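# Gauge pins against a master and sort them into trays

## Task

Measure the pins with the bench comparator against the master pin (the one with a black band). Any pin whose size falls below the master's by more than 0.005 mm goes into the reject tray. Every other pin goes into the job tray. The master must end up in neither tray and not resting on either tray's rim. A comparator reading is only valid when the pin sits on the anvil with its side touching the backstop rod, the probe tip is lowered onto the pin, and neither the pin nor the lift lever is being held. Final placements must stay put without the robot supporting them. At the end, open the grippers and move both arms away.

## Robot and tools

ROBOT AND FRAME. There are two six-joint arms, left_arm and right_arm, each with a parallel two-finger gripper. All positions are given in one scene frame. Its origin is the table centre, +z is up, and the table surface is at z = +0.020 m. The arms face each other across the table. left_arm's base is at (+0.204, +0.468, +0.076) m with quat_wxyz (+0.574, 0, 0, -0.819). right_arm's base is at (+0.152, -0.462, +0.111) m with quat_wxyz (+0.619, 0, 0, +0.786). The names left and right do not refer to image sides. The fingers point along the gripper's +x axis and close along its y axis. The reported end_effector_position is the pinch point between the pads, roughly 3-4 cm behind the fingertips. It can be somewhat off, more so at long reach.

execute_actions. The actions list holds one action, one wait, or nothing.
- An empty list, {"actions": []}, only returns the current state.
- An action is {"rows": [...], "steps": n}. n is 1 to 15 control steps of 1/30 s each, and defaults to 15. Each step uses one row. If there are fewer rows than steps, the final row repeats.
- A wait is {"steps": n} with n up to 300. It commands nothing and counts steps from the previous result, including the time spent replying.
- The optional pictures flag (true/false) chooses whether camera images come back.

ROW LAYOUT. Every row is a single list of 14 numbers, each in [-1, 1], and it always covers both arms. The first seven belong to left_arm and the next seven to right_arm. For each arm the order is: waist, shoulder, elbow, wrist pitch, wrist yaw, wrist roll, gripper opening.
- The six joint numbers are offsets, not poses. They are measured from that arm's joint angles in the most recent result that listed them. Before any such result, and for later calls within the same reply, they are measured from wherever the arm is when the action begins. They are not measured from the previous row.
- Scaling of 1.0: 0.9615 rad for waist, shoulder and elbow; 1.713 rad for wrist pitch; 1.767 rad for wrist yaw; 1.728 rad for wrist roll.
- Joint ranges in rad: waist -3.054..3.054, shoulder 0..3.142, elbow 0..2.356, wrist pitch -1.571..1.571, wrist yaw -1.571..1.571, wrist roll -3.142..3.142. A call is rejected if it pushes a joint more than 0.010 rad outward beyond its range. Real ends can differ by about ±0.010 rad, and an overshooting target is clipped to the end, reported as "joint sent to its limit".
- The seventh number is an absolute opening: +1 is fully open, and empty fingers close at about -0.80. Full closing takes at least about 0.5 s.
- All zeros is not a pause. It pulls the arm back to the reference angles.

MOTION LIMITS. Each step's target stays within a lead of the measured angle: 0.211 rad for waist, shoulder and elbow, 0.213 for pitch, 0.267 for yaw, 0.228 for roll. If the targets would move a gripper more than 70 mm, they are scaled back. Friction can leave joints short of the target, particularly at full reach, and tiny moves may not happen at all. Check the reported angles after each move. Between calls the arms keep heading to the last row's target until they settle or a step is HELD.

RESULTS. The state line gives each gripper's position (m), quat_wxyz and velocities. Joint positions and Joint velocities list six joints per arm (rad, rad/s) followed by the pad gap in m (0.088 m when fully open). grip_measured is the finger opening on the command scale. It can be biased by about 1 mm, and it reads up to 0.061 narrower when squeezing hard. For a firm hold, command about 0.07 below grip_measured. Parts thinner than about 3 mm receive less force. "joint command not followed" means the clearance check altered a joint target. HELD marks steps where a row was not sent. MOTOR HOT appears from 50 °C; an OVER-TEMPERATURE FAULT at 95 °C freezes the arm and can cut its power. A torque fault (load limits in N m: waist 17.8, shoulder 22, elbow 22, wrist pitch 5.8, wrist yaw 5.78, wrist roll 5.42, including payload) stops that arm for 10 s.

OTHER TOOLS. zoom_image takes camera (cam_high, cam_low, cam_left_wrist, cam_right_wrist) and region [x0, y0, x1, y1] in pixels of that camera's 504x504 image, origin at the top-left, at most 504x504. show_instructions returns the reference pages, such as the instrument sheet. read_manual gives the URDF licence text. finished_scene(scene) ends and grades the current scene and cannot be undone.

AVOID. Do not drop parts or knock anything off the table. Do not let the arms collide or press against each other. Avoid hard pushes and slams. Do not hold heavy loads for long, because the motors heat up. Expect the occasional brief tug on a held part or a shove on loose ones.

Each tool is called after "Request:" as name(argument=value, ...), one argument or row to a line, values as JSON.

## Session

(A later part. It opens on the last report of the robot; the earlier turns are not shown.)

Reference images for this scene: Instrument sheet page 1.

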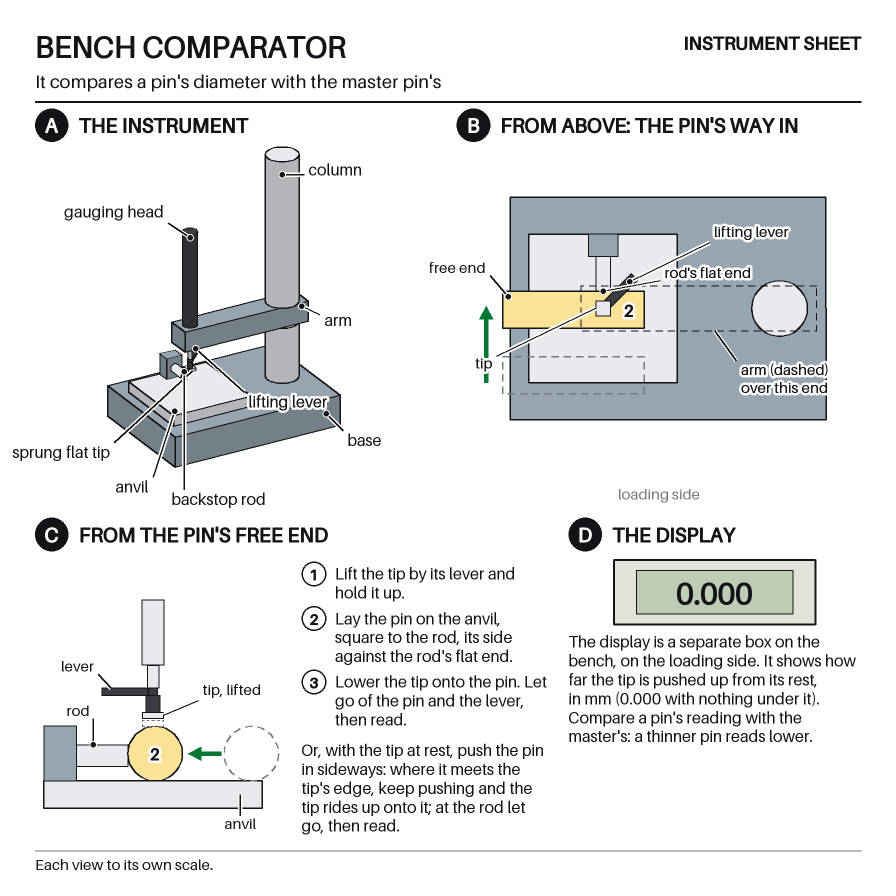

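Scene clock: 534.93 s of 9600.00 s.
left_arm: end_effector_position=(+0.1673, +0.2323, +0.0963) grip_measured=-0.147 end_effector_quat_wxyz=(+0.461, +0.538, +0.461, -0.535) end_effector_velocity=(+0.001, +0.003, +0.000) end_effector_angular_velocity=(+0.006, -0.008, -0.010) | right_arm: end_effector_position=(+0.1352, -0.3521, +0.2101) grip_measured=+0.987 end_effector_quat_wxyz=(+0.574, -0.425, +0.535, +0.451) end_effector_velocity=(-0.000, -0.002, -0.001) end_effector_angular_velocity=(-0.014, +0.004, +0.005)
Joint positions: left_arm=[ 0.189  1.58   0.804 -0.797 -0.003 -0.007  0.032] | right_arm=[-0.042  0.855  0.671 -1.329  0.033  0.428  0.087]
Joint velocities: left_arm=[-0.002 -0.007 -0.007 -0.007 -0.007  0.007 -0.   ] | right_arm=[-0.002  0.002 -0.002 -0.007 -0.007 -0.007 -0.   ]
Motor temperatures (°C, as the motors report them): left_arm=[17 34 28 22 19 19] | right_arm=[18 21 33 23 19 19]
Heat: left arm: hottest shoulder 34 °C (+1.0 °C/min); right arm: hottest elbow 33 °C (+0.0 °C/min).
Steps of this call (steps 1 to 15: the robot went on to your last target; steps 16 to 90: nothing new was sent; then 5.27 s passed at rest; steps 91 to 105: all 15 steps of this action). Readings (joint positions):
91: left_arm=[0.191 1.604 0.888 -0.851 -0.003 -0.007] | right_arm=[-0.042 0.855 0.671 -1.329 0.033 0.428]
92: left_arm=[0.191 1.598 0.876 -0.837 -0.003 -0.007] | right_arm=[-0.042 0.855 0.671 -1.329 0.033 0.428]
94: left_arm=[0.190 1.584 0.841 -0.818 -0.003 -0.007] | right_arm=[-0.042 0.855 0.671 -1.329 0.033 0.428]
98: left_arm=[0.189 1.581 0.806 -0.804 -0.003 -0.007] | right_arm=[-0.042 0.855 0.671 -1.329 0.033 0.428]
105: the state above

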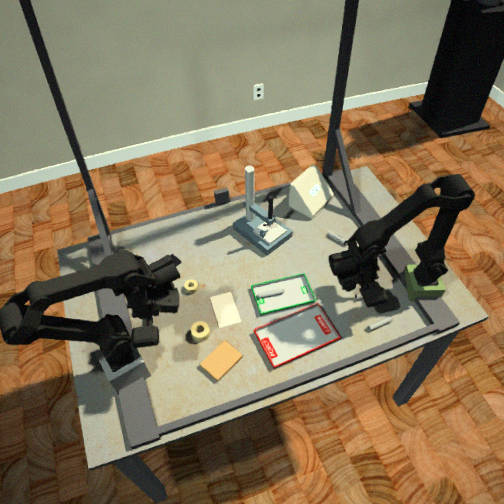

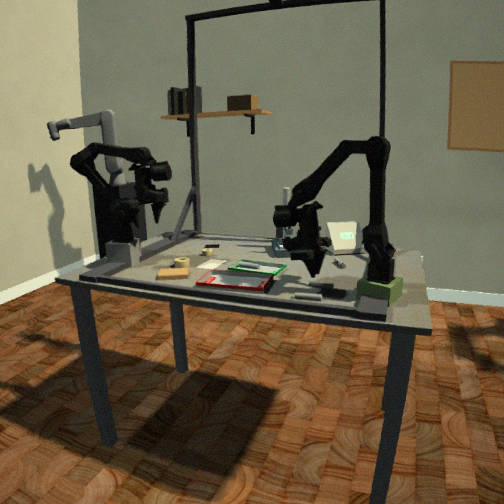

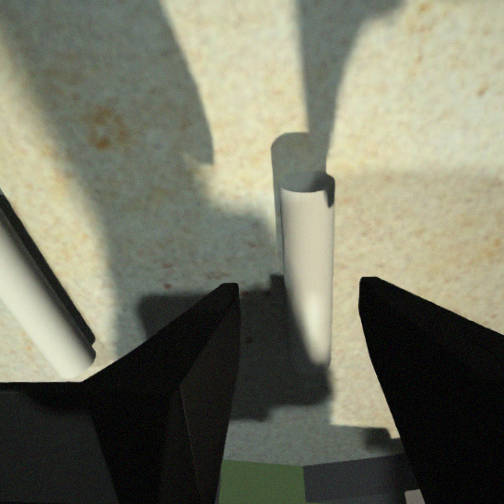

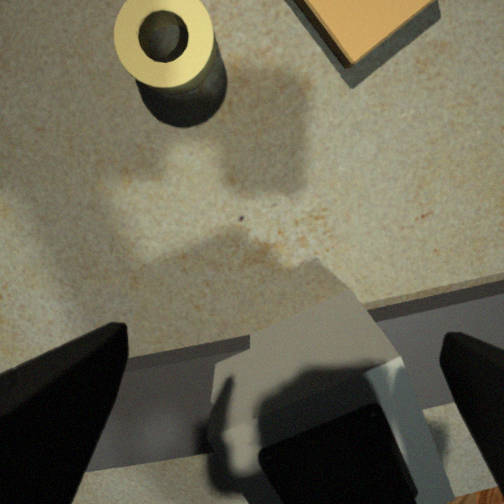

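Request:
execute_actions(
  actions=[
    {"rows":[[0,0.02,-0.02,0.025,0,0,-0.15,0,0,0,0,0,0,1],[0,0.04,-0.04,0.05,0,0,-0.15,0,0,0,0,0,0,1],[0,0.06,-0.06,0.07,0,0,-0.15,0,0,0,0,0,0,1],[0,0.075,-0.07,0.076,0,0,-0.15,0,0,0,0,0,0,1]],"steps":12},
  ],
)

Scene clock: 540.43 s of 9600.00 s.
left_arm: end_effector_position=(+0.1675, +0.2334, +0.0689) grip_measured=-0.148 end_effector_quat_wxyz=(+0.461, +0.538, +0.461, -0.535) end_effector_velocity=(+0.000, -0.001, +0.000) end_effector_angular_velocity=(-0.008, -0.006, -0.010) | right_arm: end_effector_position=(+0.1352, -0.3521, +0.2101) grip_measured=+0.987 end_effector_quat_wxyz=(+0.574, -0.425, +0.535, +0.451) end_effector_velocity=(-0.003, -0.002, +0.001) end_effector_angular_velocity=(-0.007, +0.021, +0.006)
Joint positions: left_arm=[ 0.189  1.646  0.743 -0.671 -0.003 -0.007  0.032] | right_arm=[-0.042  0.855  0.671 -1.329  0.033  0.428  0.087]
Joint velocities: left_arm=[-0.002 -0.002 -0.002  0.007 -0.007  0.007 -0.   ] | right_arm=[-0.002 -0.002  0.002 -0.007 -0.022 -0.007 -0.   ]
Motor temperatures (°C, as the motors report them): left_arm=[17 34 27 22 19 19] | right_arm=[18 21 33 23 19 19]
Heat: left arm: hottest shoulder 34 °C (+0.0 °C/min); right arm: hottest elbow 33 °C (+0.0 °C/min).
Steps of this call (steps 1 to 15: the robot went on to your last target; steps 16 to 90: nothing new was sent; then 2.10 s passed at rest; steps 91 to 102: all 12 steps of this action). Readings (joint positions):
91: left_arm=[0.189 1.581 0.802 -0.788 -0.003 -0.007] | right_arm=[-0.042 0.855 0.671 -1.329 0.033 0.428]
92: left_arm=[0.189 1.585 0.795 -0.766 -0.003 -0.007] | right_arm=[-0.042 0.855 0.671 -1.329 0.033 0.428]
94: left_arm=[0.189 1.608 0.777 -0.711 -0.003 -0.007] | right_arm=[-0.042 0.855 0.671 -1.329 0.033 0.428]
98: left_arm=[0.189 1.644 0.745 -0.683 -0.003 -0.007] | right_arm=[-0.042 0.855 0.671 -1.329 0.033 0.428]
102: the state above

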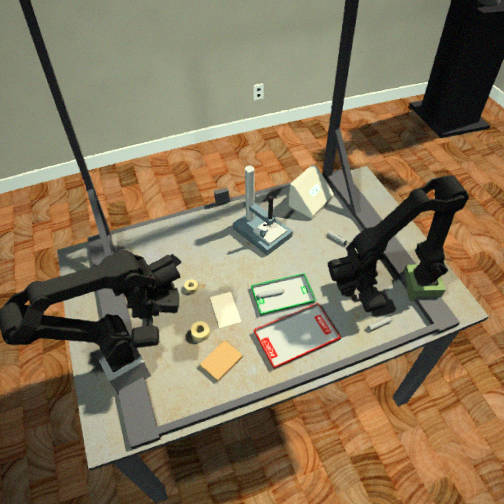

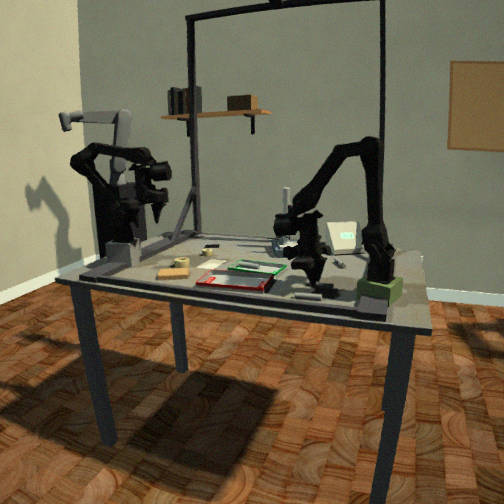

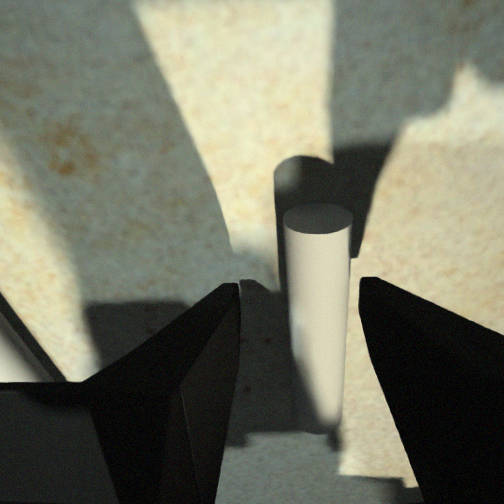

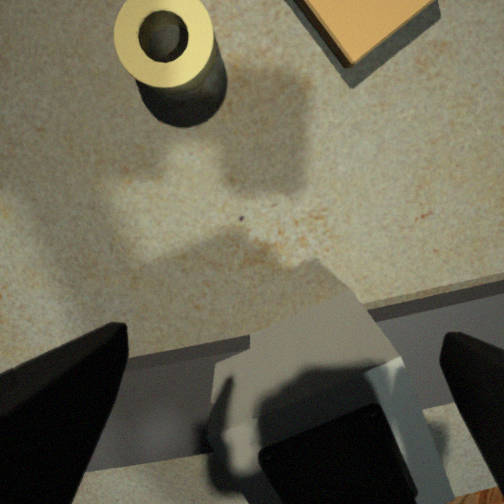

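Request:
execute_actions(
  actions=[
    {"rows":[[-0.004,0.005,0,0,0,0,-0.35,0,0,0,0,0,0,1],[-0.004,0.005,0,0,0,0,-0.5,0,0,0,0,0,0,1],[-0.004,0.005,0,0,0,0,-0.66,0,0,0,0,0,0,1],[0,0.005,0,0,0,0,-0.66,0,0,0,0,0,0,1],[0,0.005,0,0,0,0,-0.66,0,0,0,0,0,0,1],[0,0.005,0,0,0,0,-0.66,0,0,0,0,0,0,1],[0,0.005,0,0,0,0,-0.66,0,0,0,0,0,0,1],[0,0.005,0,0,0,0,-0.66,0,0,0,0,0,0,1],[0,-0.03,0.03,-0.03,0,0,-0.66,0,0,0,0,0,0,1],[0,-0.06,0.08,-0.08,0,0,-0.66,0,0,0,0,0,0,1],[0,-0.07,0.15,-0.12,0,0,-0.66,0,0,0,0,0,0,1],[-0.05,-0.05,0.25,-0.16,0,0,-0.66,0,0,0,0,0,0,1],[-0.15,0,0.35,-0.19,0,0,-0.66,0,0,0,0,0,0,1],[-0.27,0.05,0.45,-0.2,0,0,-0.66,0,0,0,0,0,0,1],[-0.4,0.1,0.55,-0.22,0,0,-0.66,0,0,0,0,0,0,1]],"steps":15},
  ],
  pictures=false,
)

Request:
execute_actions(
  actions=[
    {"steps":12},
  ],
  pictures=false,
)

Scene clock: 547.77 s of 9600.00 s.
left_arm: end_effector_position=(+0.1276, +0.2092, +0.1263) grip_measured=-0.654 end_effector_quat_wxyz=(+0.422, +0.574, +0.425, -0.558) end_effector_velocity=(-0.592, -0.241, +0.275) end_effector_angular_velocity=(-0.280, +0.077, -1.837) | right_arm: end_effector_position=(+0.1352, -0.3521, +0.2101) grip_measured=+0.987 end_effector_quat_wxyz=(+0.574, -0.425, +0.535, +0.451) end_effector_velocity=(-0.001, +0.001, -0.000) end_effector_angular_velocity=(+0.006, +0.009, -0.009)
Joint positions: left_arm=[ 0.054  1.656  1.017 -0.953 -0.009 -0.007  0.007] | right_arm=[-0.042  0.855  0.671 -1.329  0.033  0.428  0.087]
Joint velocities: left_arm=[-1.844  0.808  2.073 -0.974 -0.007 -0.007 -0.003] | right_arm=[-0.002 -0.002 -0.002  0.007 -0.007  0.007 -0.   ]
Motor temperatures (°C, as the motors report them): left_arm=[17 32 27 22 19 19] | right_arm=[18 21 33 23 19 19]
Heat: left arm: hottest shoulder 32 °C (-2.0 °C/min); right arm: hottest elbow 33 °C (+0.0 °C/min).
Steps of this call (steps 1 to 15: the robot went on to your last target; steps 16 to 90: nothing new was sent; then 3.83 s passed at rest; steps 91 to 105: all 15 steps of this action). Readings (joint positions):
91: left_arm=[0.189 1.646 0.743 -0.670 -0.003 -0.007] | right_arm=[-0.042 0.855 0.671 -1.329 0.033 0.428]
92: left_arm=[0.189 1.646 0.743 -0.670 -0.002 -0.007] | right_arm=[-0.042 0.855 0.671 -1.329 0.033 0.428]
94: left_arm=[0.189 1.646 0.743 -0.670 -0.002 -0.007] | right_arm=[-0.042 0.855 0.671 -1.329 0.033 0.428]
98: left_arm=[0.189 1.646 0.743 -0.672 -0.003 -0.007] | right_arm=[-0.042 0.855 0.671 -1.329 0.033 0.428]
105: the state above

Scene clock: 548.17 s of 9600.00 s.
left_arm: end_effector_position=(+0.0396, +0.1939, +0.1641) grip_measured=-0.658 end_effector_quat_wxyz=(+0.360, +0.597, +0.340, -0.631) end_effector_velocity=(+0.002, +0.002, -0.010) end_effector_angular_velocity=(+0.032, -0.027, +0.005) | right_arm: end_effector_position=(+0.1352, -0.3521, +0.2101) grip_measured=+0.987 end_effector_quat_wxyz=(+0.574, -0.425, +0.535, +0.451) end_effector_velocity=(-0.003, -0.003, -0.001) end_effector_angular_velocity=(-0.012, +0.020, +0.006)
Joint positions: left_arm=[-0.194  1.733  1.261 -1.044 -0.001 -0.007  0.007] | right_arm=[-0.042  0.855  0.671 -1.329  0.033  0.428  0.087]
Joint velocities: left_arm=[-0.002  0.032 -0.002 -0.007 -0.007 -0.007 -0.   ] | right_arm=[-0.002 -0.002 -0.002 -0.007 -0.022 -0.007 -0.   ]
Motor temperatures (°C, as the motors report them): left_arm=[17 32 27 22 19 19] | right_arm=[18 21 33 23 19 19]
Heat: left arm: hottest shoulder 32 °C (-2.0 °C/min); right arm: hottest elbow 33 °C (+0.0 °C/min).
Steps of this call (steps 1 to 12: the robot went on to your last target). Readings (joint positions):
1: left_arm=[-0.007 1.678 1.083 -0.977 -0.009 -0.007] | right_arm=[-0.042 0.855 0.671 -1.329 0.033 0.428]
2: left_arm=[-0.063 1.699 1.140 -0.994 -0.009 -0.007] | right_arm=[-0.042 0.855 0.671 -1.329 0.033 0.428]
4: left_arm=[-0.151 1.722 1.218 -1.016 -0.002 -0.007] | right_arm=[-0.042 0.855 0.671 -1.329 0.033 0.428]
8: left_arm=[-0.194 1.725 1.261 -1.040 -0.001 -0.007] | right_arm=[-0.042 0.855 0.671 -1.329 0.033 0.428]
12: the state above

Request:
execute_actions(
  actions=[],
)

Scene clock: 549.97 s of 9600.00 s.
left_arm: end_effector_position=(+0.0395, +0.1938, +0.1639) grip_measured=-0.658 end_effector_quat_wxyz=(+0.360, +0.597, +0.340, -0.631) end_effector_velocity=(+0.004, -0.001, +0.001) end_effector_angular_velocity=(-0.009, -0.020, +0.011) | right_arm: end_effector_position=(+0.1352, -0.3521, +0.2101) grip_measured=+0.987 end_effector_quat_wxyz=(+0.574, -0.425, +0.535, +0.451) end_effector_velocity=(-0.001, -0.001, +0.001) end_effector_angular_velocity=(+0.001, +0.007, +0.005)
Joint positions: left_arm=[-0.194  1.734  1.262 -1.045 -0.001 -0.007  0.007] | right_arm=[-0.042  0.855  0.671 -1.329  0.033  0.428  0.087]
Joint velocities: left_arm=[ 0.002 -0.002  0.002 -0.007 -0.022 -0.007 -0.   ] | right_arm=[-0.002 -0.007  0.002 -0.007 -0.007 -0.007 -0.   ]
Motor temperatures (°C, as the motors report them): left_arm=[17 32 27 22 19 19] | right_arm=[18 21 33 23 19 19]
Heat: left arm: hottest shoulder 32 °C (-2.0 °C/min); right arm: hottest elbow 33 °C (+0.0 °C/min).
Steps of this call (steps 1 to 30: the robot went on to your last target; steps 31 to 54: nothing new was sent). Readings (joint positions):
1: left_arm=[-0.194 1.733 1.261 -1.044 -0.001 -0.007] | right_arm=[-0.042 0.855 0.671 -1.329 0.033 0.428]
2: left_arm=[-0.194 1.734 1.261 -1.044 -0.001 -0.007] | right_arm=[-0.042 0.855 0.671 -1.329 0.033 0.428]
4: left_arm=[-0.194 1.734 1.262 -1.045 -0.001 -0.007] | right_arm=[-0.042 0.855 0.671 -1.329 0.033 0.428]
8: left_arm=[-0.194 1.734 1.262 -1.045 -0.001 -0.007] | right_arm=[-0.042 0.855 0.671 -1.329 0.033 0.428]
54: the state above
All arms were judged still, so your last target was given up. Only a new action makes them travel on or press farther. Fingers that are still opening or closing keep moving.

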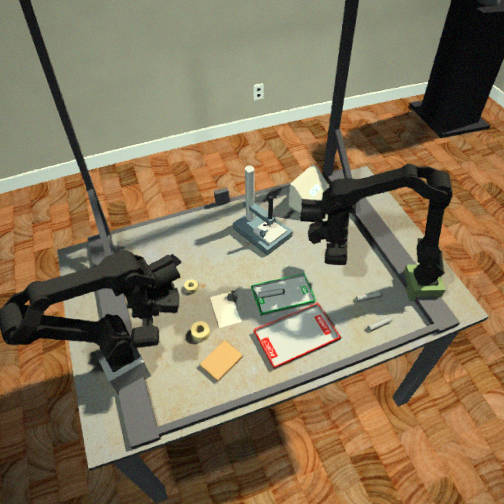

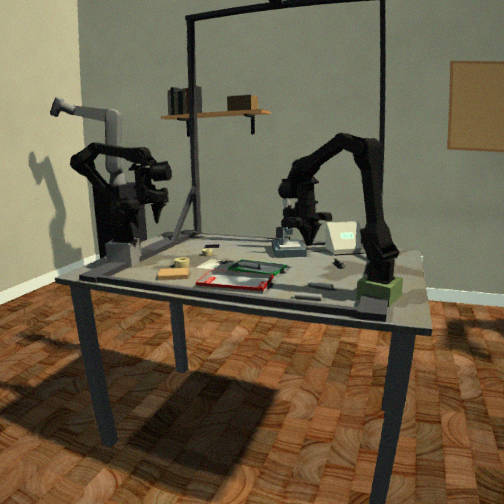

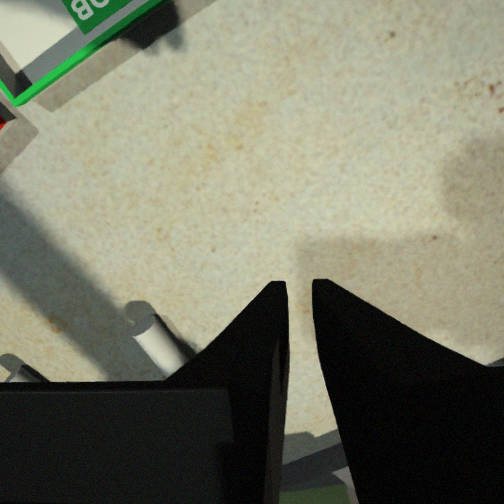

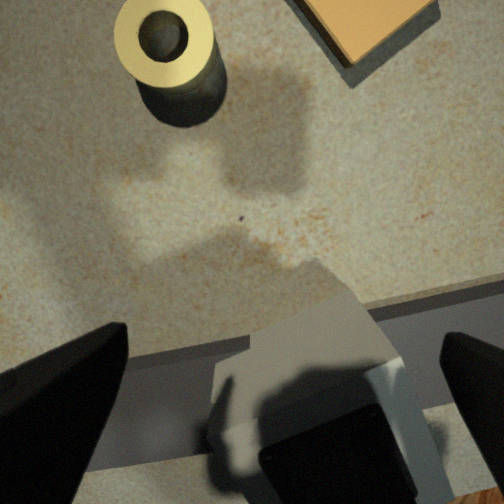

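Request:
execute_actions(
  actions=[
    {"rows":[[0.1,-0.05,-0.05,0.02,0,0,-0.4,0,0,0,0,0,0,1],[0.2,-0.1,-0.1,0.04,0,0,-0.15,0,0,0,0,0,0,1],[0.3,-0.15,-0.18,0.07,0,0,-0.15,0,0,0,0,0,0,1],[0.396,-0.18,-0.27,0.1,0,0,-0.15,0,0,0,0,0,0,1],[0.396,-0.18,-0.35,0.12,0,0,-0.15,0,0,0,0,0,0,1],[0.396,-0.175,-0.42,0.135,0,0,-0.15,0,0,0,0,0,0,1],[0.396,-0.165,-0.476,0.145,0,0,-0.15,0,0,0,0,0,0,1]],"steps":15},
  ],
  pictures=false,
)

Request:
execute_actions(
  actions=[
    {"steps":8},
  ],
  pictures=false,
)

Scene clock: 556.73 s of 9600.00 s.
left_arm: end_effector_position=(+0.1656, +0.2304, +0.0977) grip_measured=-0.154 end_effector_quat_wxyz=(+0.461, +0.539, +0.456, -0.537) end_effector_velocity=(+0.002, -0.009, +0.002) end_effector_angular_velocity=(-0.045, +0.015, +0.039) | right_arm: end_effector_position=(+0.1352, -0.3521, +0.2101) grip_measured=+0.987 end_effector_quat_wxyz=(+0.574, -0.425, +0.535, +0.451) end_effector_velocity=(+0.000, -0.004, +0.000) end_effector_angular_velocity=(-0.023, +0.002, +0.005)
Joint positions: left_arm=[ 0.181  1.581  0.812 -0.798 -0.006 -0.007  0.031] | right_arm=[-0.042  0.855  0.671 -1.329  0.033  0.428  0.087]
Joint velocities: left_arm=[ 0.017 -0.012 -0.002  0.037  0.007 -0.022  0.001] | right_arm=[-0.002  0.002  0.002 -0.022 -0.007 -0.007 -0.   ]
Motor temperatures (°C, as the motors report them): left_arm=[17 32 28 22 19 19] | right_arm=[18 21 33 23 19 19]
Heat: left arm: hottest shoulder 32 °C (-2.0 °C/min); right arm: hottest elbow 33 °C (+0.0 °C/min).
Steps of this call (steps 1 to 90: nothing new was sent; then 3.27 s passed at rest; steps 91 to 105: all 15 steps of this action). Readings (joint positions):
91: left_arm=[-0.186 1.728 1.256 -1.037 0.002 -0.007] | right_arm=[-0.042 0.855 0.671 -1.329 0.033 0.428]
92: left_arm=[-0.155 1.712 1.237 -1.015 0.007 -0.007] | right_arm=[-0.042 0.855 0.671 -1.329 0.033 0.428]
94: left_arm=[-0.038 1.651 1.152 -0.948 0.006 -0.007] | right_arm=[-0.042 0.855 0.671 -1.329 0.033 0.428]
98: left_arm=[0.163 1.572 0.934 -0.837 -0.007 -0.007] | right_arm=[-0.042 0.855 0.671 -1.329 0.033 0.428]
105: the state above

Scene clock: 557.00 s of 9600.00 s.
left_arm: end_effector_position=(+0.1660, +0.2303, +0.0977) grip_measured=-0.152 end_effector_quat_wxyz=(+0.462, +0.538, +0.457, -0.537) end_effector_velocity=(+0.002, +0.002, +0.001) end_effector_angular_velocity=(+0.001, -0.008, +0.010) | right_arm: end_effector_position=(+0.1352, -0.3521, +0.2101) grip_measured=+0.987 end_effector_quat_wxyz=(+0.574, -0.425, +0.535, +0.451) end_effector_velocity=(+0.004, -0.001, -0.000) end_effector_angular_velocity=(-0.003, -0.022, -0.011)
Joint positions: left_arm=[ 0.183  1.58   0.811 -0.798 -0.006 -0.007  0.032] | right_arm=[-0.042  0.855  0.671 -1.329  0.033  0.428  0.087]
Joint velocities: left_arm=[ 0.002 -0.007 -0.002 -0.007 -0.007 -0.007  0.   ] | right_arm=[-0.002 -0.002 -0.002 -0.007  0.022  0.007 -0.   ]
Motor temperatures (°C, as the motors report them): left_arm=[17 32 28 22 19 19] | right_arm=[18 21 33 23 19 19]
Heat: left arm: hottest shoulder 32 °C (-2.0 °C/min); right arm: hottest elbow 33 °C (+0.0 °C/min).
Steps of this call (steps 1 to 8: the robot went on to your last target). Readings (joint positions):
1: left_arm=[0.182 1.580 0.812 -0.798 -0.006 -0.007] | right_arm=[-0.042 0.855 0.671 -1.329 0.033 0.428]
2: left_arm=[0.182 1.580 0.811 -0.798 -0.006 -0.007] | right_arm=[-0.042 0.855 0.671 -1.329 0.033 0.428]
4: left_arm=[0.183 1.580 0.811 -0.798 -0.006 -0.007] | right_arm=[-0.042 0.855 0.671 -1.329 0.033 0.428]
8: the state above

Request:
execute_actions(
  actions=[
    {"rows":[[0.004,0.025,-0.015,0.02,0,0,-0.15,0,0,0,0,0,0,1],[0.004,0.05,-0.03,0.04,0,0,-0.15,0,0,0,0,0,0,1],[0.004,0.075,-0.045,0.06,0,0,-0.15,0,0,0,0,0,0,1],[0.004,0.1,-0.055,0.08,0,0,-0.15,0,0,0,0,0,0,1],[0.004,0.128,-0.06,0.1,0,0,-0.15,0,0,0,0,0,0,1]],"steps":13},
  ],
)

Scene clock: 567.10 s of 9600.00 s.
left_arm: end_effector_position=(+0.1652, +0.2247, +0.0610) grip_measured=-0.152 end_effector_quat_wxyz=(+0.461, +0.539, +0.457, -0.537) end_effector_velocity=(+0.002, -0.003, -0.001) end_effector_angular_velocity=(-0.020, -0.019, +0.005) | right_arm: end_effector_position=(+0.1352, -0.3521, +0.2101) grip_measured=+0.987 end_effector_quat_wxyz=(+0.574, -0.425, +0.535, +0.451) end_effector_velocity=(-0.003, -0.003, -0.000) end_effector_angular_velocity=(-0.007, +0.021, +0.006)
Joint positions: left_arm=[ 0.183  1.696  0.759 -0.631 -0.006 -0.007  0.032] | right_arm=[-0.042  0.855  0.671 -1.329  0.033  0.428  0.087]
Joint velocities: left_arm=[-0.002 -0.002 -0.007  0.022 -0.022 -0.007  0.   ] | right_arm=[-0.002 -0.007 -0.002 -0.007 -0.022 -0.007  0.   ]
Motor temperatures (°C, as the motors report them): left_arm=[17 31 27 22 19 19] | right_arm=[18 21 33 23 19 19]
Heat: left arm: hottest shoulder 31 °C (-5.0 °C/min); right arm: hottest elbow 33 °C (+0.0 °C/min).
Steps of this call (steps 1 to 15: the robot went on to your last target; steps 16 to 90: nothing new was sent; then 6.67 s passed at rest; steps 91 to 103: all 13 steps of this action). Readings (joint positions):
91: left_arm=[0.183 1.582 0.810 -0.792 -0.006 -0.007] | right_arm=[-0.042 0.855 0.671 -1.329 0.033 0.428]
92: left_arm=[0.183 1.588 0.806 -0.775 -0.006 -0.007] | right_arm=[-0.042 0.855 0.671 -1.329 0.033 0.428]
94: left_arm=[0.183 1.618 0.793 -0.721 -0.006 -0.007] | right_arm=[-0.042 0.855 0.671 -1.329 0.033 0.428]
98: left_arm=[0.183 1.688 0.765 -0.651 -0.006 -0.007] | right_arm=[-0.042 0.855 0.671 -1.329 0.033 0.428]
103: the state above

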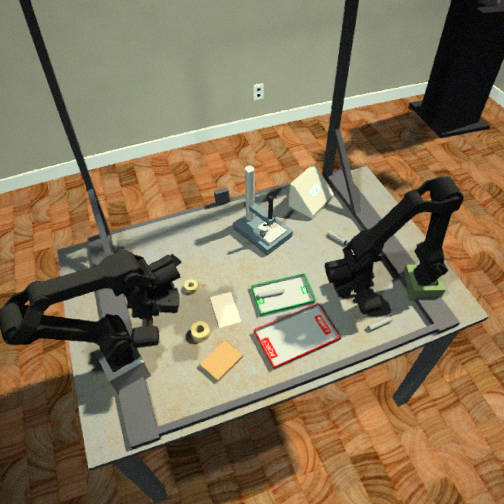

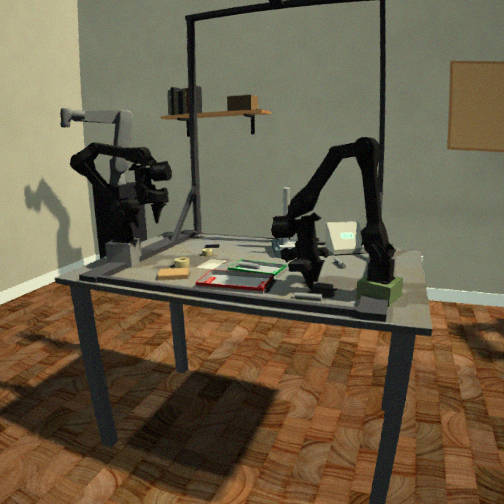

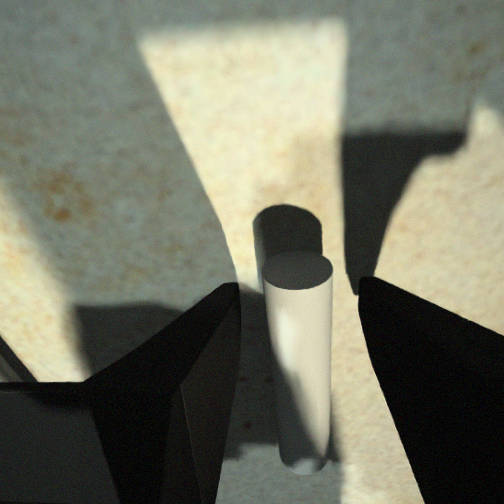

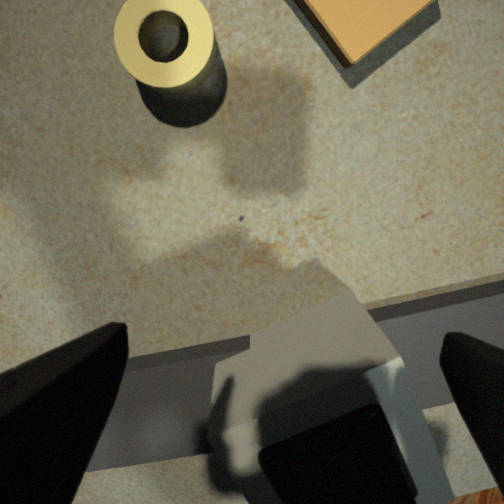

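Request:
execute_actions(
  actions=[
    {"rows":[[0,-0.025,-0.005,0,0,0,-0.15,0,0,0,0,0,0,1],[0,-0.045,-0.02,0,0,0,-0.15,0,0,0,0,0,0,1],[0,-0.06,-0.04,0,0,0,-0.15,0,0,0,0,0,0,1],[0,-0.062,-0.064,0,0,0,-0.15,0,0,0,0,0,0,1]],"steps":12},
  ],
)

Scene clock: 575.87 s of 9600.00 s.
left_arm: end_effector_position=(+0.1675, +0.2386, +0.0618) grip_measured=-0.152 end_effector_quat_wxyz=(+0.461, +0.539, +0.457, -0.536) end_effector_velocity=(-0.000, +0.001, +0.003) end_effector_angular_velocity=(-0.006, +0.008, +0.010) | right_arm: end_effector_position=(+0.1352, -0.3521, +0.2101) grip_measured=+0.987 end_effector_quat_wxyz=(+0.574, -0.425, +0.535, +0.451) end_effector_velocity=(-0.000, -0.002, -0.000) end_effector_angular_velocity=(-0.004, +0.006, +0.005)
Joint positions: left_arm=[ 0.183  1.645  0.705 -0.63  -0.006 -0.007  0.032] | right_arm=[-0.042  0.855  0.671 -1.329  0.033  0.428  0.087]
Joint velocities: left_arm=[ 0.002 -0.017 -0.002 -0.007  0.007 -0.007 -0.   ] | right_arm=[-0.002 -0.007 -0.002 -0.007 -0.007 -0.007 -0.   ]
Motor temperatures (°C, as the motors report them): left_arm=[17 30 27 21 19 19] | right_arm=[18 21 33 23 19 19]
Heat: left arm: hottest shoulder 30 °C (-7.0 °C/min); right arm: hottest elbow 33 °C (+0.0 °C/min).
Steps of this call (steps 1 to 15: the robot went on to your last target; steps 16 to 90: nothing new was sent; then 5.37 s passed at rest; steps 91 to 102: all 12 steps of this action). Readings (joint positions):
91: left_arm=[0.183 1.695 0.759 -0.630 -0.006 -0.007] | right_arm=[-0.042 0.855 0.671 -1.329 0.033 0.428]
92: left_arm=[0.183 1.688 0.756 -0.630 -0.006 -0.007] | right_arm=[-0.042 0.855 0.671 -1.329 0.033 0.428]
94: left_arm=[0.183 1.666 0.739 -0.630 -0.006 -0.007] | right_arm=[-0.042 0.855 0.671 -1.329 0.033 0.428]
98: left_arm=[0.183 1.646 0.710 -0.630 -0.006 -0.007] | right_arm=[-0.042 0.855 0.671 -1.329 0.033 0.428]
102: the state above

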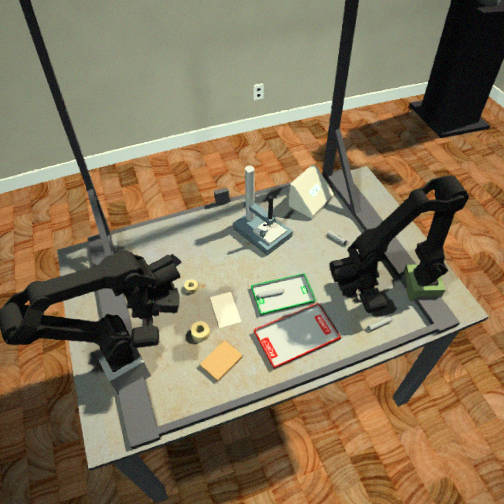

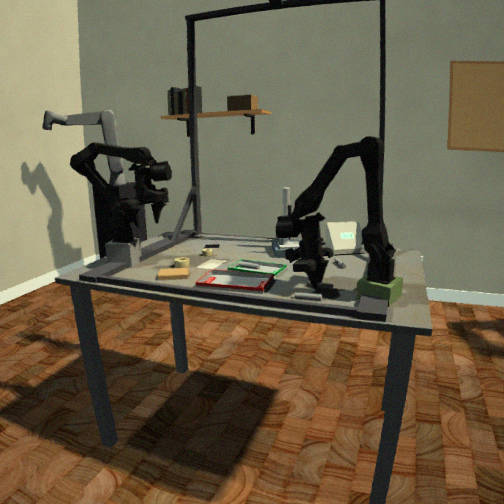

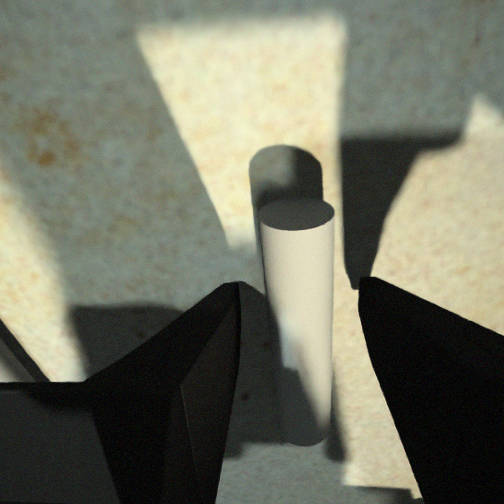

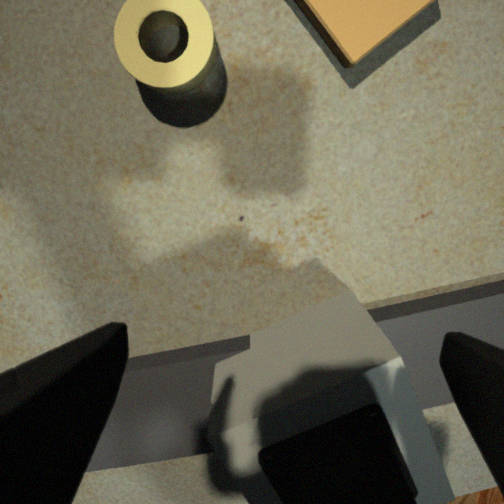

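Good. Close and check the grip.

Request:
execute_actions(
  actions=[
    {"rows":[[0,0.008,0,0.004,0,0,-0.35,0,0,0,0,0,0,1],[0,0.008,0,0.004,0,0,-0.5,0,0,0,0,0,0,1],[0,0.008,0,0.004,0,0,-0.66,0,0,0,0,0,0,1],[0,0.008,0,0.004,0,0,-0.66,0,0,0,0,0,0,1],[0,0.008,0,0.004,0,0,-0.66,0,0,0,0,0,0,1],[0,0.008,0,0.004,0,0,-0.66,0,0,0,0,0,0,1],[0,0.008,0,0.004,0,0,-0.66,0,0,0,0,0,0,1],[0,0.008,0,0.004,0,0,-0.66,0,0,0,0,0,0,1],[0,-0.03,0.02,-0.02,0,0,-0.66,0,0,0,0,0,0,1],[0,-0.06,0.06,-0.06,0,0,-0.66,0,0,0,0,0,0,1],[0,-0.08,0.12,-0.11,0,0,-0.66,0,0,0,0,0,0,1],[0,-0.08,0.2,-0.16,0,0,-0.66,0,0,0,0,0,0,1]],"steps":15},
  ],
)

Scene clock: 581.07 s of 9600.00 s.
left_arm: end_effector_position=(+0.1654, +0.2262, +0.1075) grip_measured=-0.514 end_effector_quat_wxyz=(+0.460, +0.540, +0.459, -0.535) end_effector_velocity=(-0.034, -0.196, +0.221) end_effector_angular_velocity=(-0.666, +0.118, +0.005) | right_arm: end_effector_position=(+0.1352, -0.3521, +0.2101) grip_measured=+0.987 end_effector_quat_wxyz=(+0.574, -0.425, +0.535, +0.451) end_effector_velocity=(-0.001, +0.001, -0.000) end_effector_angular_velocity=(+0.006, +0.008, +0.005)
Joint positions: left_arm=[ 0.183  1.583  0.858 -0.852 -0.006 -0.007  0.014] | right_arm=[-0.042  0.855  0.671 -1.329  0.033  0.428  0.087]
Joint velocities: left_arm=[-0.002 -0.247  0.745 -0.315  0.007 -0.007  0.   ] | right_arm=[-0.002 -0.002 -0.002  0.007 -0.007 -0.007 -0.   ]
Motor temperatures (°C, as the motors report them): left_arm=[17 30 27 21 19 19] | right_arm=[18 21 33 23 19 19]
Heat: left arm: hottest shoulder 30 °C (-7.0 °C/min); right arm: hottest elbow 33 °C (+0.0 °C/min).
Steps of this call (steps 1 to 15: the robot went on to your last target; steps 16 to 90: nothing new was sent; then 1.70 s passed at rest; steps 91 to 105: all 15 steps of this action). Readings (joint positions):
91: left_arm=[0.183 1.644 0.705 -0.630 -0.006 -0.007] | right_arm=[-0.042 0.855 0.671 -1.329 0.033 0.428]
92: left_arm=[0.183 1.644 0.705 -0.630 -0.006 -0.007] | right_arm=[-0.042 0.855 0.671 -1.329 0.033 0.428]
94: left_arm=[0.183 1.644 0.705 -0.629 -0.006 -0.007] | right_arm=[-0.042 0.855 0.671 -1.329 0.033 0.428]
98: left_arm=[0.183 1.644 0.705 -0.629 -0.006 -0.007] | right_arm=[-0.042 0.855 0.671 -1.329 0.033 0.428]
105: the state above

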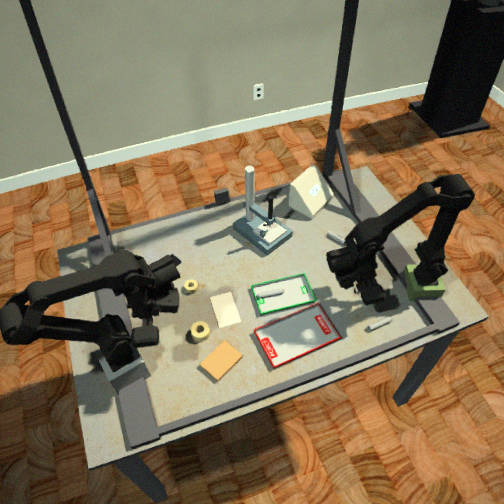

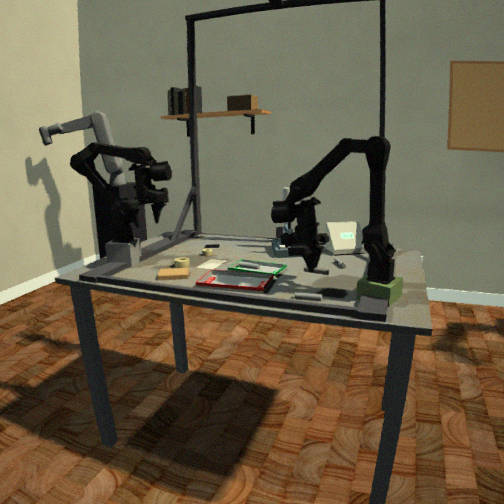

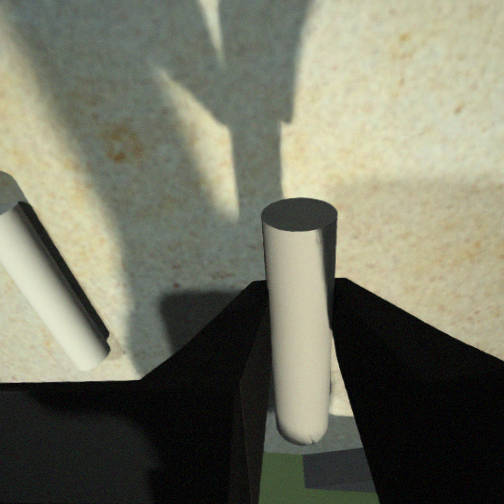

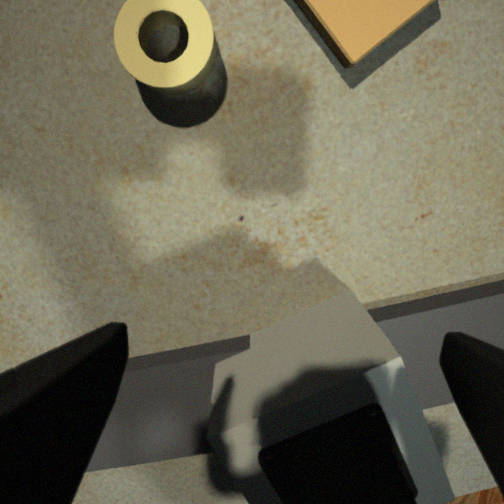

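Request:
execute_actions(
  actions=[
    {"rows":[[0,-0.02,0.1,-0.05,0,0,-0.66,0,0,0,0,0,0,1],[-0.05,0,0.2,-0.09,0,0,-0.66,0,0,0,0,0,0,1],[-0.13,0.03,0.3,-0.11,0,0,-0.66,0,0,0,0,0,0,1],[-0.22,0.07,0.38,-0.12,0,0,-0.66,0,0,0,0,0,0,1],[-0.31,0.11,0.44,-0.11,0,0,-0.66,0,0,0,0,0,0,1],[-0.4,0.15,0.471,-0.1,0,0,-0.66,0,0,0,0,0,0,1],[-0.49,0.19,0.471,-0.08,0,0,-0.66,0,0,0,0,0,0,1],[-0.57,0.23,0.471,-0.065,0,0,-0.66,0,0,0,0,0,0,1],[-0.63,0.27,0.471,-0.05,0,0,-0.66,0,0,0,0,0,0,1],[-0.658,0.3,0.471,-0.04,0,0.004,-0.66,0,0,0,0,0,0,1],[-0.658,0.335,0.471,-0.028,0,0.004,-0.66,0,0,0,0,0,0,1]],"steps":15},
  ],
  pictures=false,
)

Request:
execute_actions(
  actions=[
    {"steps":12},
  ],
)

Scene clock: 589.00 s of 9600.00 s.
left_arm: end_effector_position=(-0.0436, +0.2139, +0.1261) grip_measured=-0.514 end_effector_quat_wxyz=(+0.286, +0.628, +0.266, -0.673) end_effector_velocity=(-0.177, +0.205, -0.150) end_effector_angular_velocity=(+0.331, -0.293, -0.759) | right_arm: end_effector_position=(+0.1352, -0.3521, +0.2101) grip_measured=+0.987 end_effector_quat_wxyz=(+0.574, -0.425, +0.535, +0.451) end_effector_velocity=(+0.001, -0.003, -0.002) end_effector_angular_velocity=(-0.016, -0.011, +0.009)
Joint positions: left_arm=[-0.426  1.891  1.302 -0.913 -0.001 -0.005  0.014] | right_arm=[-0.042  0.855  0.671 -1.329  0.033  0.428  0.087]
Joint velocities: left_arm=[-0.75   0.447 -0.002  0.007  0.022  0.007  0.   ] | right_arm=[ 0.002  0.002 -0.007 -0.007  0.007 -0.007 -0.   ]
Motor temperatures (°C, as the motors report them): left_arm=[17 30 27 21 19 19] | right_arm=[18 21 33 23 19 19]
Heat: left arm: hottest shoulder 30 °C (-5.1 °C/min); right arm: hottest elbow 33 °C (+0.0 °C/min).
Steps of this call (steps 1 to 30: the robot went on to your last target; steps 31 to 90: nothing new was sent; then 4.43 s passed at rest; steps 91 to 105: all 15 steps of this action). Readings (joint positions):
91: left_arm=[0.183 1.569 0.902 -0.909 -0.006 -0.007] | right_arm=[-0.042 0.855 0.671 -1.329 0.033 0.428]
92: left_arm=[0.178 1.573 0.927 -0.943 -0.007 -0.007] | right_arm=[-0.042 0.855 0.671 -1.329 0.033 0.428]
94: left_arm=[0.118 1.601 1.024 -1.007 -0.013 -0.007] | right_arm=[-0.042 0.855 0.671 -1.329 0.033 0.428]
98: left_arm=[-0.091 1.696 1.232 -0.991 -0.013 -0.007] | right_arm=[-0.042 0.855 0.671 -1.329 0.033 0.428]
105: the state above

Scene clock: 589.40 s of 9600.00 s.
left_arm: end_effector_position=(-0.0514, +0.2185, +0.1213) grip_measured=-0.514 end_effector_quat_wxyz=(+0.277, +0.632, +0.259, -0.676) end_effector_velocity=(+0.004, +0.004, -0.002) end_effector_angular_velocity=(+0.013, -0.025, -0.009) | right_arm: end_effector_position=(+0.1352, -0.3521, +0.2101) grip_measured=+0.987 end_effector_quat_wxyz=(+0.574, -0.425, +0.535, +0.451) end_effector_velocity=(-0.003, -0.003, -0.001) end_effector_angular_velocity=(-0.016, +0.020, -0.008)
Joint positions: left_arm=[-0.451  1.907  1.304 -0.901 -0.001 -0.005  0.014] | right_arm=[-0.042  0.855  0.671 -1.329  0.033  0.428  0.087]
Joint velocities: left_arm=[-0.002  0.002 -0.002 -0.022 -0.007  0.007  0.   ] | right_arm=[-0.002  0.002 -0.002 -0.007 -0.022  0.007 -0.   ]
Motor temperatures (°C, as the motors report them): left_arm=[17 30 27 21 19 19] | right_arm=[18 21 33 23 19 19]
Heat: left arm: hottest shoulder 30 °C (-5.1 °C/min); right arm: hottest elbow 33 °C (+0.0 °C/min).
Steps of this call (steps 1 to 12: the robot went on to your last target). Readings (joint positions):
1: left_arm=[-0.445 1.902 1.302 -0.911 -0.001 -0.005] | right_arm=[-0.042 0.855 0.671 -1.329 0.033 0.428]
2: left_arm=[-0.453 1.906 1.302 -0.908 -0.001 -0.005] | right_arm=[-0.042 0.855 0.671 -1.329 0.033 0.428]
4: left_arm=[-0.454 1.907 1.302 -0.903 -0.001 -0.005] | right_arm=[-0.042 0.855 0.671 -1.329 0.033 0.428]
8: left_arm=[-0.451 1.907 1.304 -0.901 -0.001 -0.005] | right_arm=[-0.042 0.855 0.671 -1.329 0.033 0.428]
12: the state above

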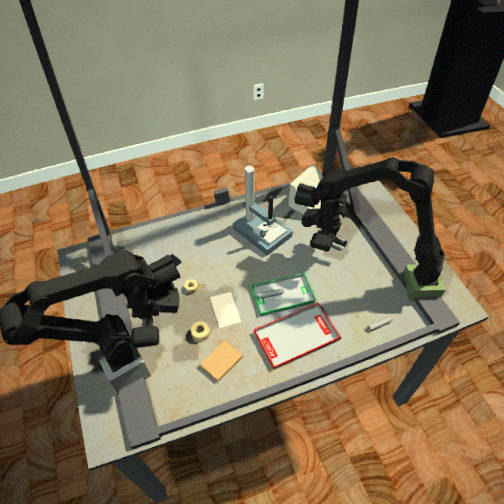

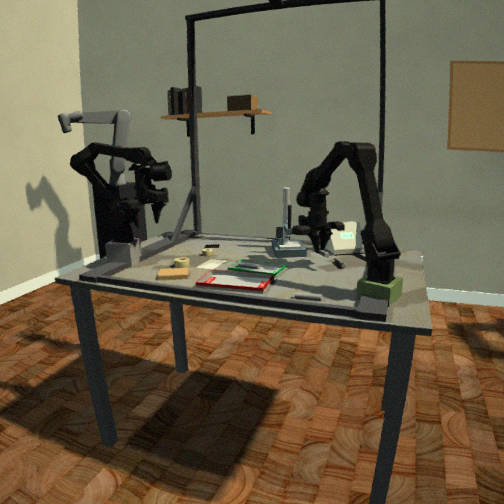

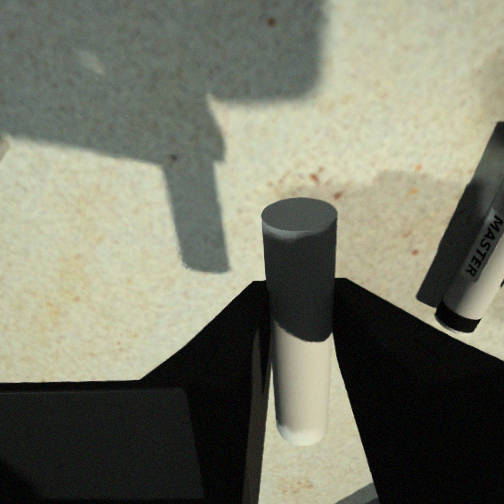

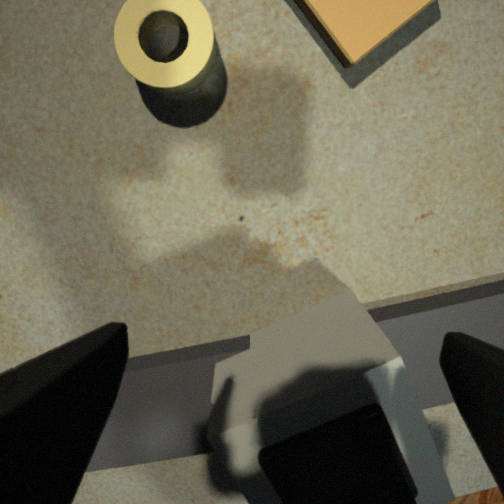

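Request:
execute_actions(
  actions=[
    {"rows":[[0,0.04,0,0.012,0,0,-0.66,0,0,0,0,0,0,1],[0,0.08,0.004,0.025,0,0,-0.66,0,0,0,0,0,0,1],[0,0.12,0.007,0.038,0,0,-0.66,0,0,0,0,0,0,1],[0,0.15,0.007,0.046,0,0,-0.66,0,0,0,0,0,0,1],[0,0.163,0.007,0.05,0,0,-0.66,0,0,0,0,0,0,1],[0,0.163,0.007,0.05,0,0,-0.66,0,0,0,0,0,0,1],[0,0.163,0.007,0.05,0,0,-0.66,0,0,0,0,0,0,1],[0,0.163,0.007,0.05,0,0,-0.66,0,0,0,0,0,0,1],[0,0.163,0.007,0.05,0,0,-0.66,0,0,0,0,0,0,1],[0,0.163,0.007,0.05,0,0,-0.4,0,0,0,0,0,0,1],[0,0.163,0.007,0.05,0,0,-0.2,0,0,0,0,0,0,1]],"steps":15},
  ],
)

Scene clock: 597.00 s of 9600.00 s.
left_arm: end_effector_position=(-0.0564, +0.2136, +0.0704) grip_measured=-0.254 end_effector_quat_wxyz=(+0.269, +0.654, +0.267, -0.655) end_effector_velocity=(+0.002, -0.004, +0.000) end_effector_angular_velocity=(-0.021, -0.010, +0.024) | right_arm: end_effector_position=(+0.1352, -0.3521, +0.2101) grip_measured=+0.987 end_effector_quat_wxyz=(+0.574, -0.425, +0.535, +0.451) end_effector_velocity=(-0.003, -0.003, -0.001) end_effector_angular_velocity=(-0.016, +0.019, +0.006)
Joint positions: left_arm=[-0.451  2.061  1.31  -0.818 -0.001 -0.005  0.027] | right_arm=[-0.042  0.855  0.671 -1.329  0.033  0.428  0.087]
Joint velocities: left_arm=[ 0.002 -0.002 -0.002  0.007 -0.022 -0.022  0.032] | right_arm=[-0.002  0.002 -0.002 -0.007 -0.022 -0.007 -0.   ]
Motor temperatures (°C, as the motors report them): left_arm=[17 30 27 21 19 19] | right_arm=[18 21 33 23 19 19]
Heat: left arm: hottest shoulder 30 °C (-4.0 °C/min); right arm: hottest elbow 33 °C (+0.0 °C/min).
Steps of this call (steps 1 to 30: the robot went on to your last target; steps 31 to 90: nothing new was sent; then 4.10 s passed at rest; steps 91 to 105: all 15 steps of this action). Readings (joint positions):
91: left_arm=[-0.451 1.911 1.304 -0.899 -0.001 -0.005] | right_arm=[-0.042 0.855 0.671 -1.329 0.033 0.428]
92: left_arm=[-0.451 1.921 1.304 -0.890 -0.001 -0.005] | right_arm=[-0.042 0.855 0.671 -1.329 0.033 0.428]
94: left_arm=[-0.451 1.963 1.310 -0.855 -0.001 -0.005] | right_arm=[-0.042 0.855 0.671 -1.329 0.033 0.428]
98: left_arm=[-0.451 2.053 1.309 -0.827 -0.001 -0.005] | right_arm=[-0.042 0.855 0.671 -1.329 0.033 0.428]
105: the state above

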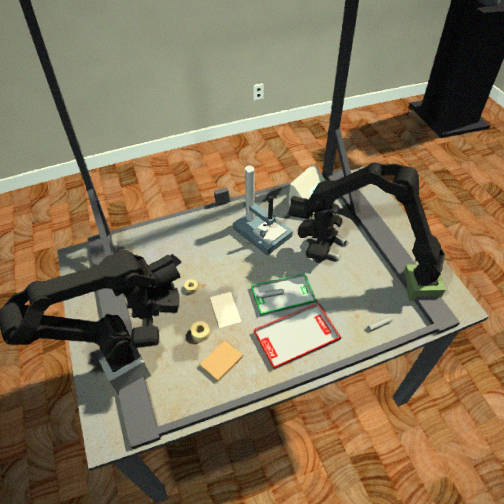

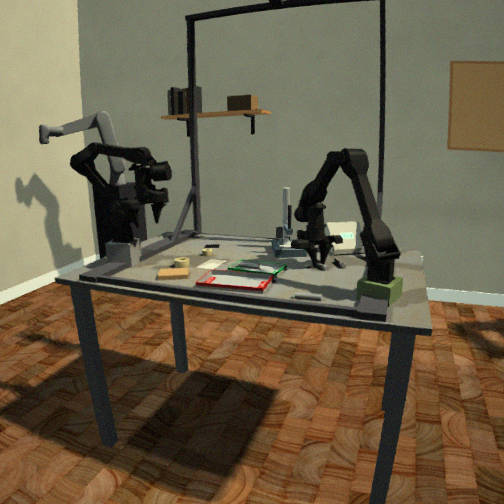

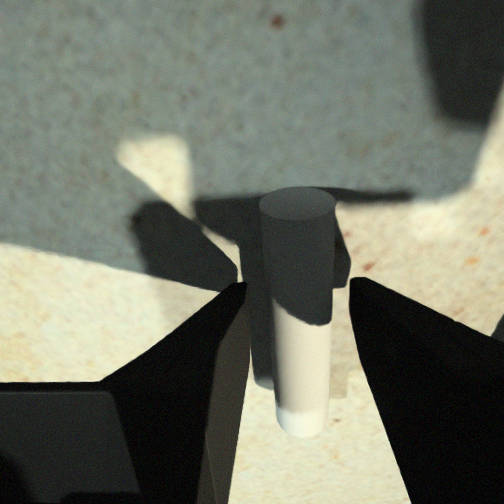

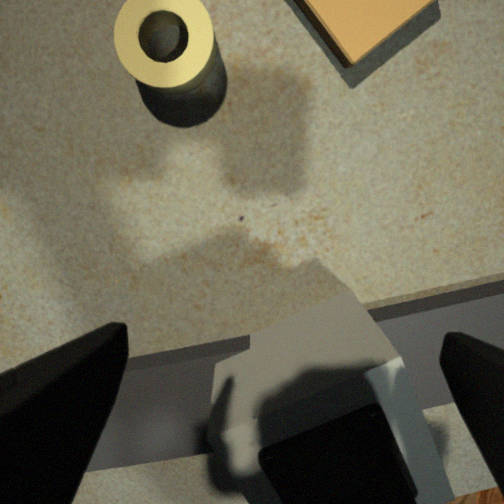

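Retract macro.

Request:
execute_actions(
  actions=[
    {"rows":[[0,0,0,0,0,0,-0.2,0,0,0,0,0,0,1],[0,-0.05,0,-0.02,0,0,-0.2,0,0,0,0,0,0,1],[0,-0.12,0,-0.05,0,0,-0.1,0,0,0,0,0,0,1],[0,-0.2,-0.05,-0.08,0,0,0,0,0,0,0,0,0,1],[0,-0.3,-0.15,-0.08,0,0,0,0,0,0,0,0,0,1],[0,-0.4,-0.3,-0.03,0,0,0,0,0,0,0,0,0,1],[0,-0.5,-0.45,0.1,0,0,0,0,0,0,0,0,0,1],[0,-0.55,-0.55,0.25,0,0,0,0,0,0,0,0,0,1],[0,-0.55,-0.55,0.35,0,0,0,0,0,0,0,0,0,1]],"steps":15},
  ],
  pictures=false,
)

Request:
execute_actions(
  actions=[
    {"steps":15},
  ],
  pictures=false,
)

Scene clock: 601.93 s of 9600.00 s.
left_arm: end_effector_position=(-0.0372, +0.2322, +0.1294) grip_measured=-0.004 end_effector_quat_wxyz=(+0.325, +0.475, +0.195, -0.794) end_effector_velocity=(-0.116, -0.116, +0.039) end_effector_angular_velocity=(-0.737, +0.751, +0.012) | right_arm: end_effector_position=(+0.1352, -0.3521, +0.2101) grip_measured=+0.987 end_effector_quat_wxyz=(+0.574, -0.425, +0.535, +0.451) end_effector_velocity=(-0.003, -0.003, -0.000) end_effector_angular_velocity=(-0.007, +0.021, +0.011)
Joint positions: left_arm=[-0.451  1.546  0.804 -0.335 -0.001 -0.005  0.039] | right_arm=[-0.042  0.855  0.671 -1.329  0.033  0.428  0.087]
Joint velocities: left_arm=[ 0.002  0.002 -0.315  1.37  -0.007 -0.007  0.001] | right_arm=[ 0.002 -0.007 -0.002 -0.007 -0.022 -0.007 -0.   ]
Motor temperatures (°C, as the motors report them): left_arm=[17 31 27 21 19 19] | right_arm=[18 21 33 23 19 19]
Heat: left arm: hottest shoulder 31 °C (-2.0 °C/min); right arm: hottest elbow 33 °C (+0.0 °C/min).
Steps of this call (steps 1 to 15: the robot went on to your last target; steps 16 to 90: nothing new was sent; then 1.43 s passed at rest; steps 91 to 105: all 15 steps of this action). Readings (joint positions):
91: left_arm=[-0.451 2.061 1.310 -0.818 -0.001 -0.005] | right_arm=[-0.042 0.855 0.671 -1.329 0.033 0.428]
92: left_arm=[-0.451 2.057 1.310 -0.819 -0.001 -0.005] | right_arm=[-0.042 0.855 0.671 -1.329 0.033 0.428]
94: left_arm=[-0.451 2.012 1.299 -0.869 -0.001 -0.005] | right_arm=[-0.042 0.855 0.671 -1.329 0.033 0.428]
98: left_arm=[-0.451 1.751 1.083 -0.778 -0.001 -0.005] | right_arm=[-0.042 0.855 0.671 -1.329 0.033 0.428]
105: the state above

Scene clock: 602.43 s of 9600.00 s.
left_arm: end_effector_position=(-0.0497, +0.2201, +0.1405) grip_measured=-0.002 end_effector_quat_wxyz=(+0.335, +0.431, +0.177, -0.819) end_effector_velocity=(+0.000, +0.003, -0.003) end_effector_angular_velocity=(+0.022, +0.004, +0.012) | right_arm: end_effector_position=(+0.1352, -0.3521, +0.2101) grip_measured=+0.987 end_effector_quat_wxyz=(+0.574, -0.425, +0.535, +0.451) end_effector_velocity=(-0.000, -0.002, -0.001) end_effector_angular_velocity=(-0.009, +0.005, +0.005)
Joint positions: left_arm=[-0.451  1.538  0.791 -0.222 -0.001 -0.005  0.039] | right_arm=[-0.042  0.855  0.671 -1.329  0.033  0.428  0.087]
Joint velocities: left_arm=[-0.002  0.002 -0.002 -0.007  0.007 -0.022 -0.   ] | right_arm=[-0.002 -0.002 -0.002 -0.007 -0.007 -0.007  0.   ]
Motor temperatures (°C, as the motors report them): left_arm=[17 31 27 21 19 19] | right_arm=[18 21 33 23 19 19]
Heat: left arm: hottest shoulder 31 °C (-2.0 °C/min); right arm: hottest elbow 33 °C (+0.0 °C/min).
Steps of this call (steps 1 to 15: the robot went on to your last target). Readings (joint positions):
1: left_arm=[-0.451 1.546 0.797 -0.297 -0.001 -0.005] | right_arm=[-0.042 0.855 0.671 -1.329 0.033 0.428]
2: left_arm=[-0.451 1.545 0.795 -0.271 -0.001 -0.005] | right_arm=[-0.042 0.855 0.671 -1.329 0.033 0.428]
4: left_arm=[-0.451 1.541 0.795 -0.241 -0.001 -0.005] | right_arm=[-0.042 0.855 0.671 -1.329 0.033 0.428]
8: left_arm=[-0.451 1.538 0.793 -0.226 -0.001 -0.005] | right_arm=[-0.042 0.855 0.671 -1.329 0.033 0.428]
15: the state above


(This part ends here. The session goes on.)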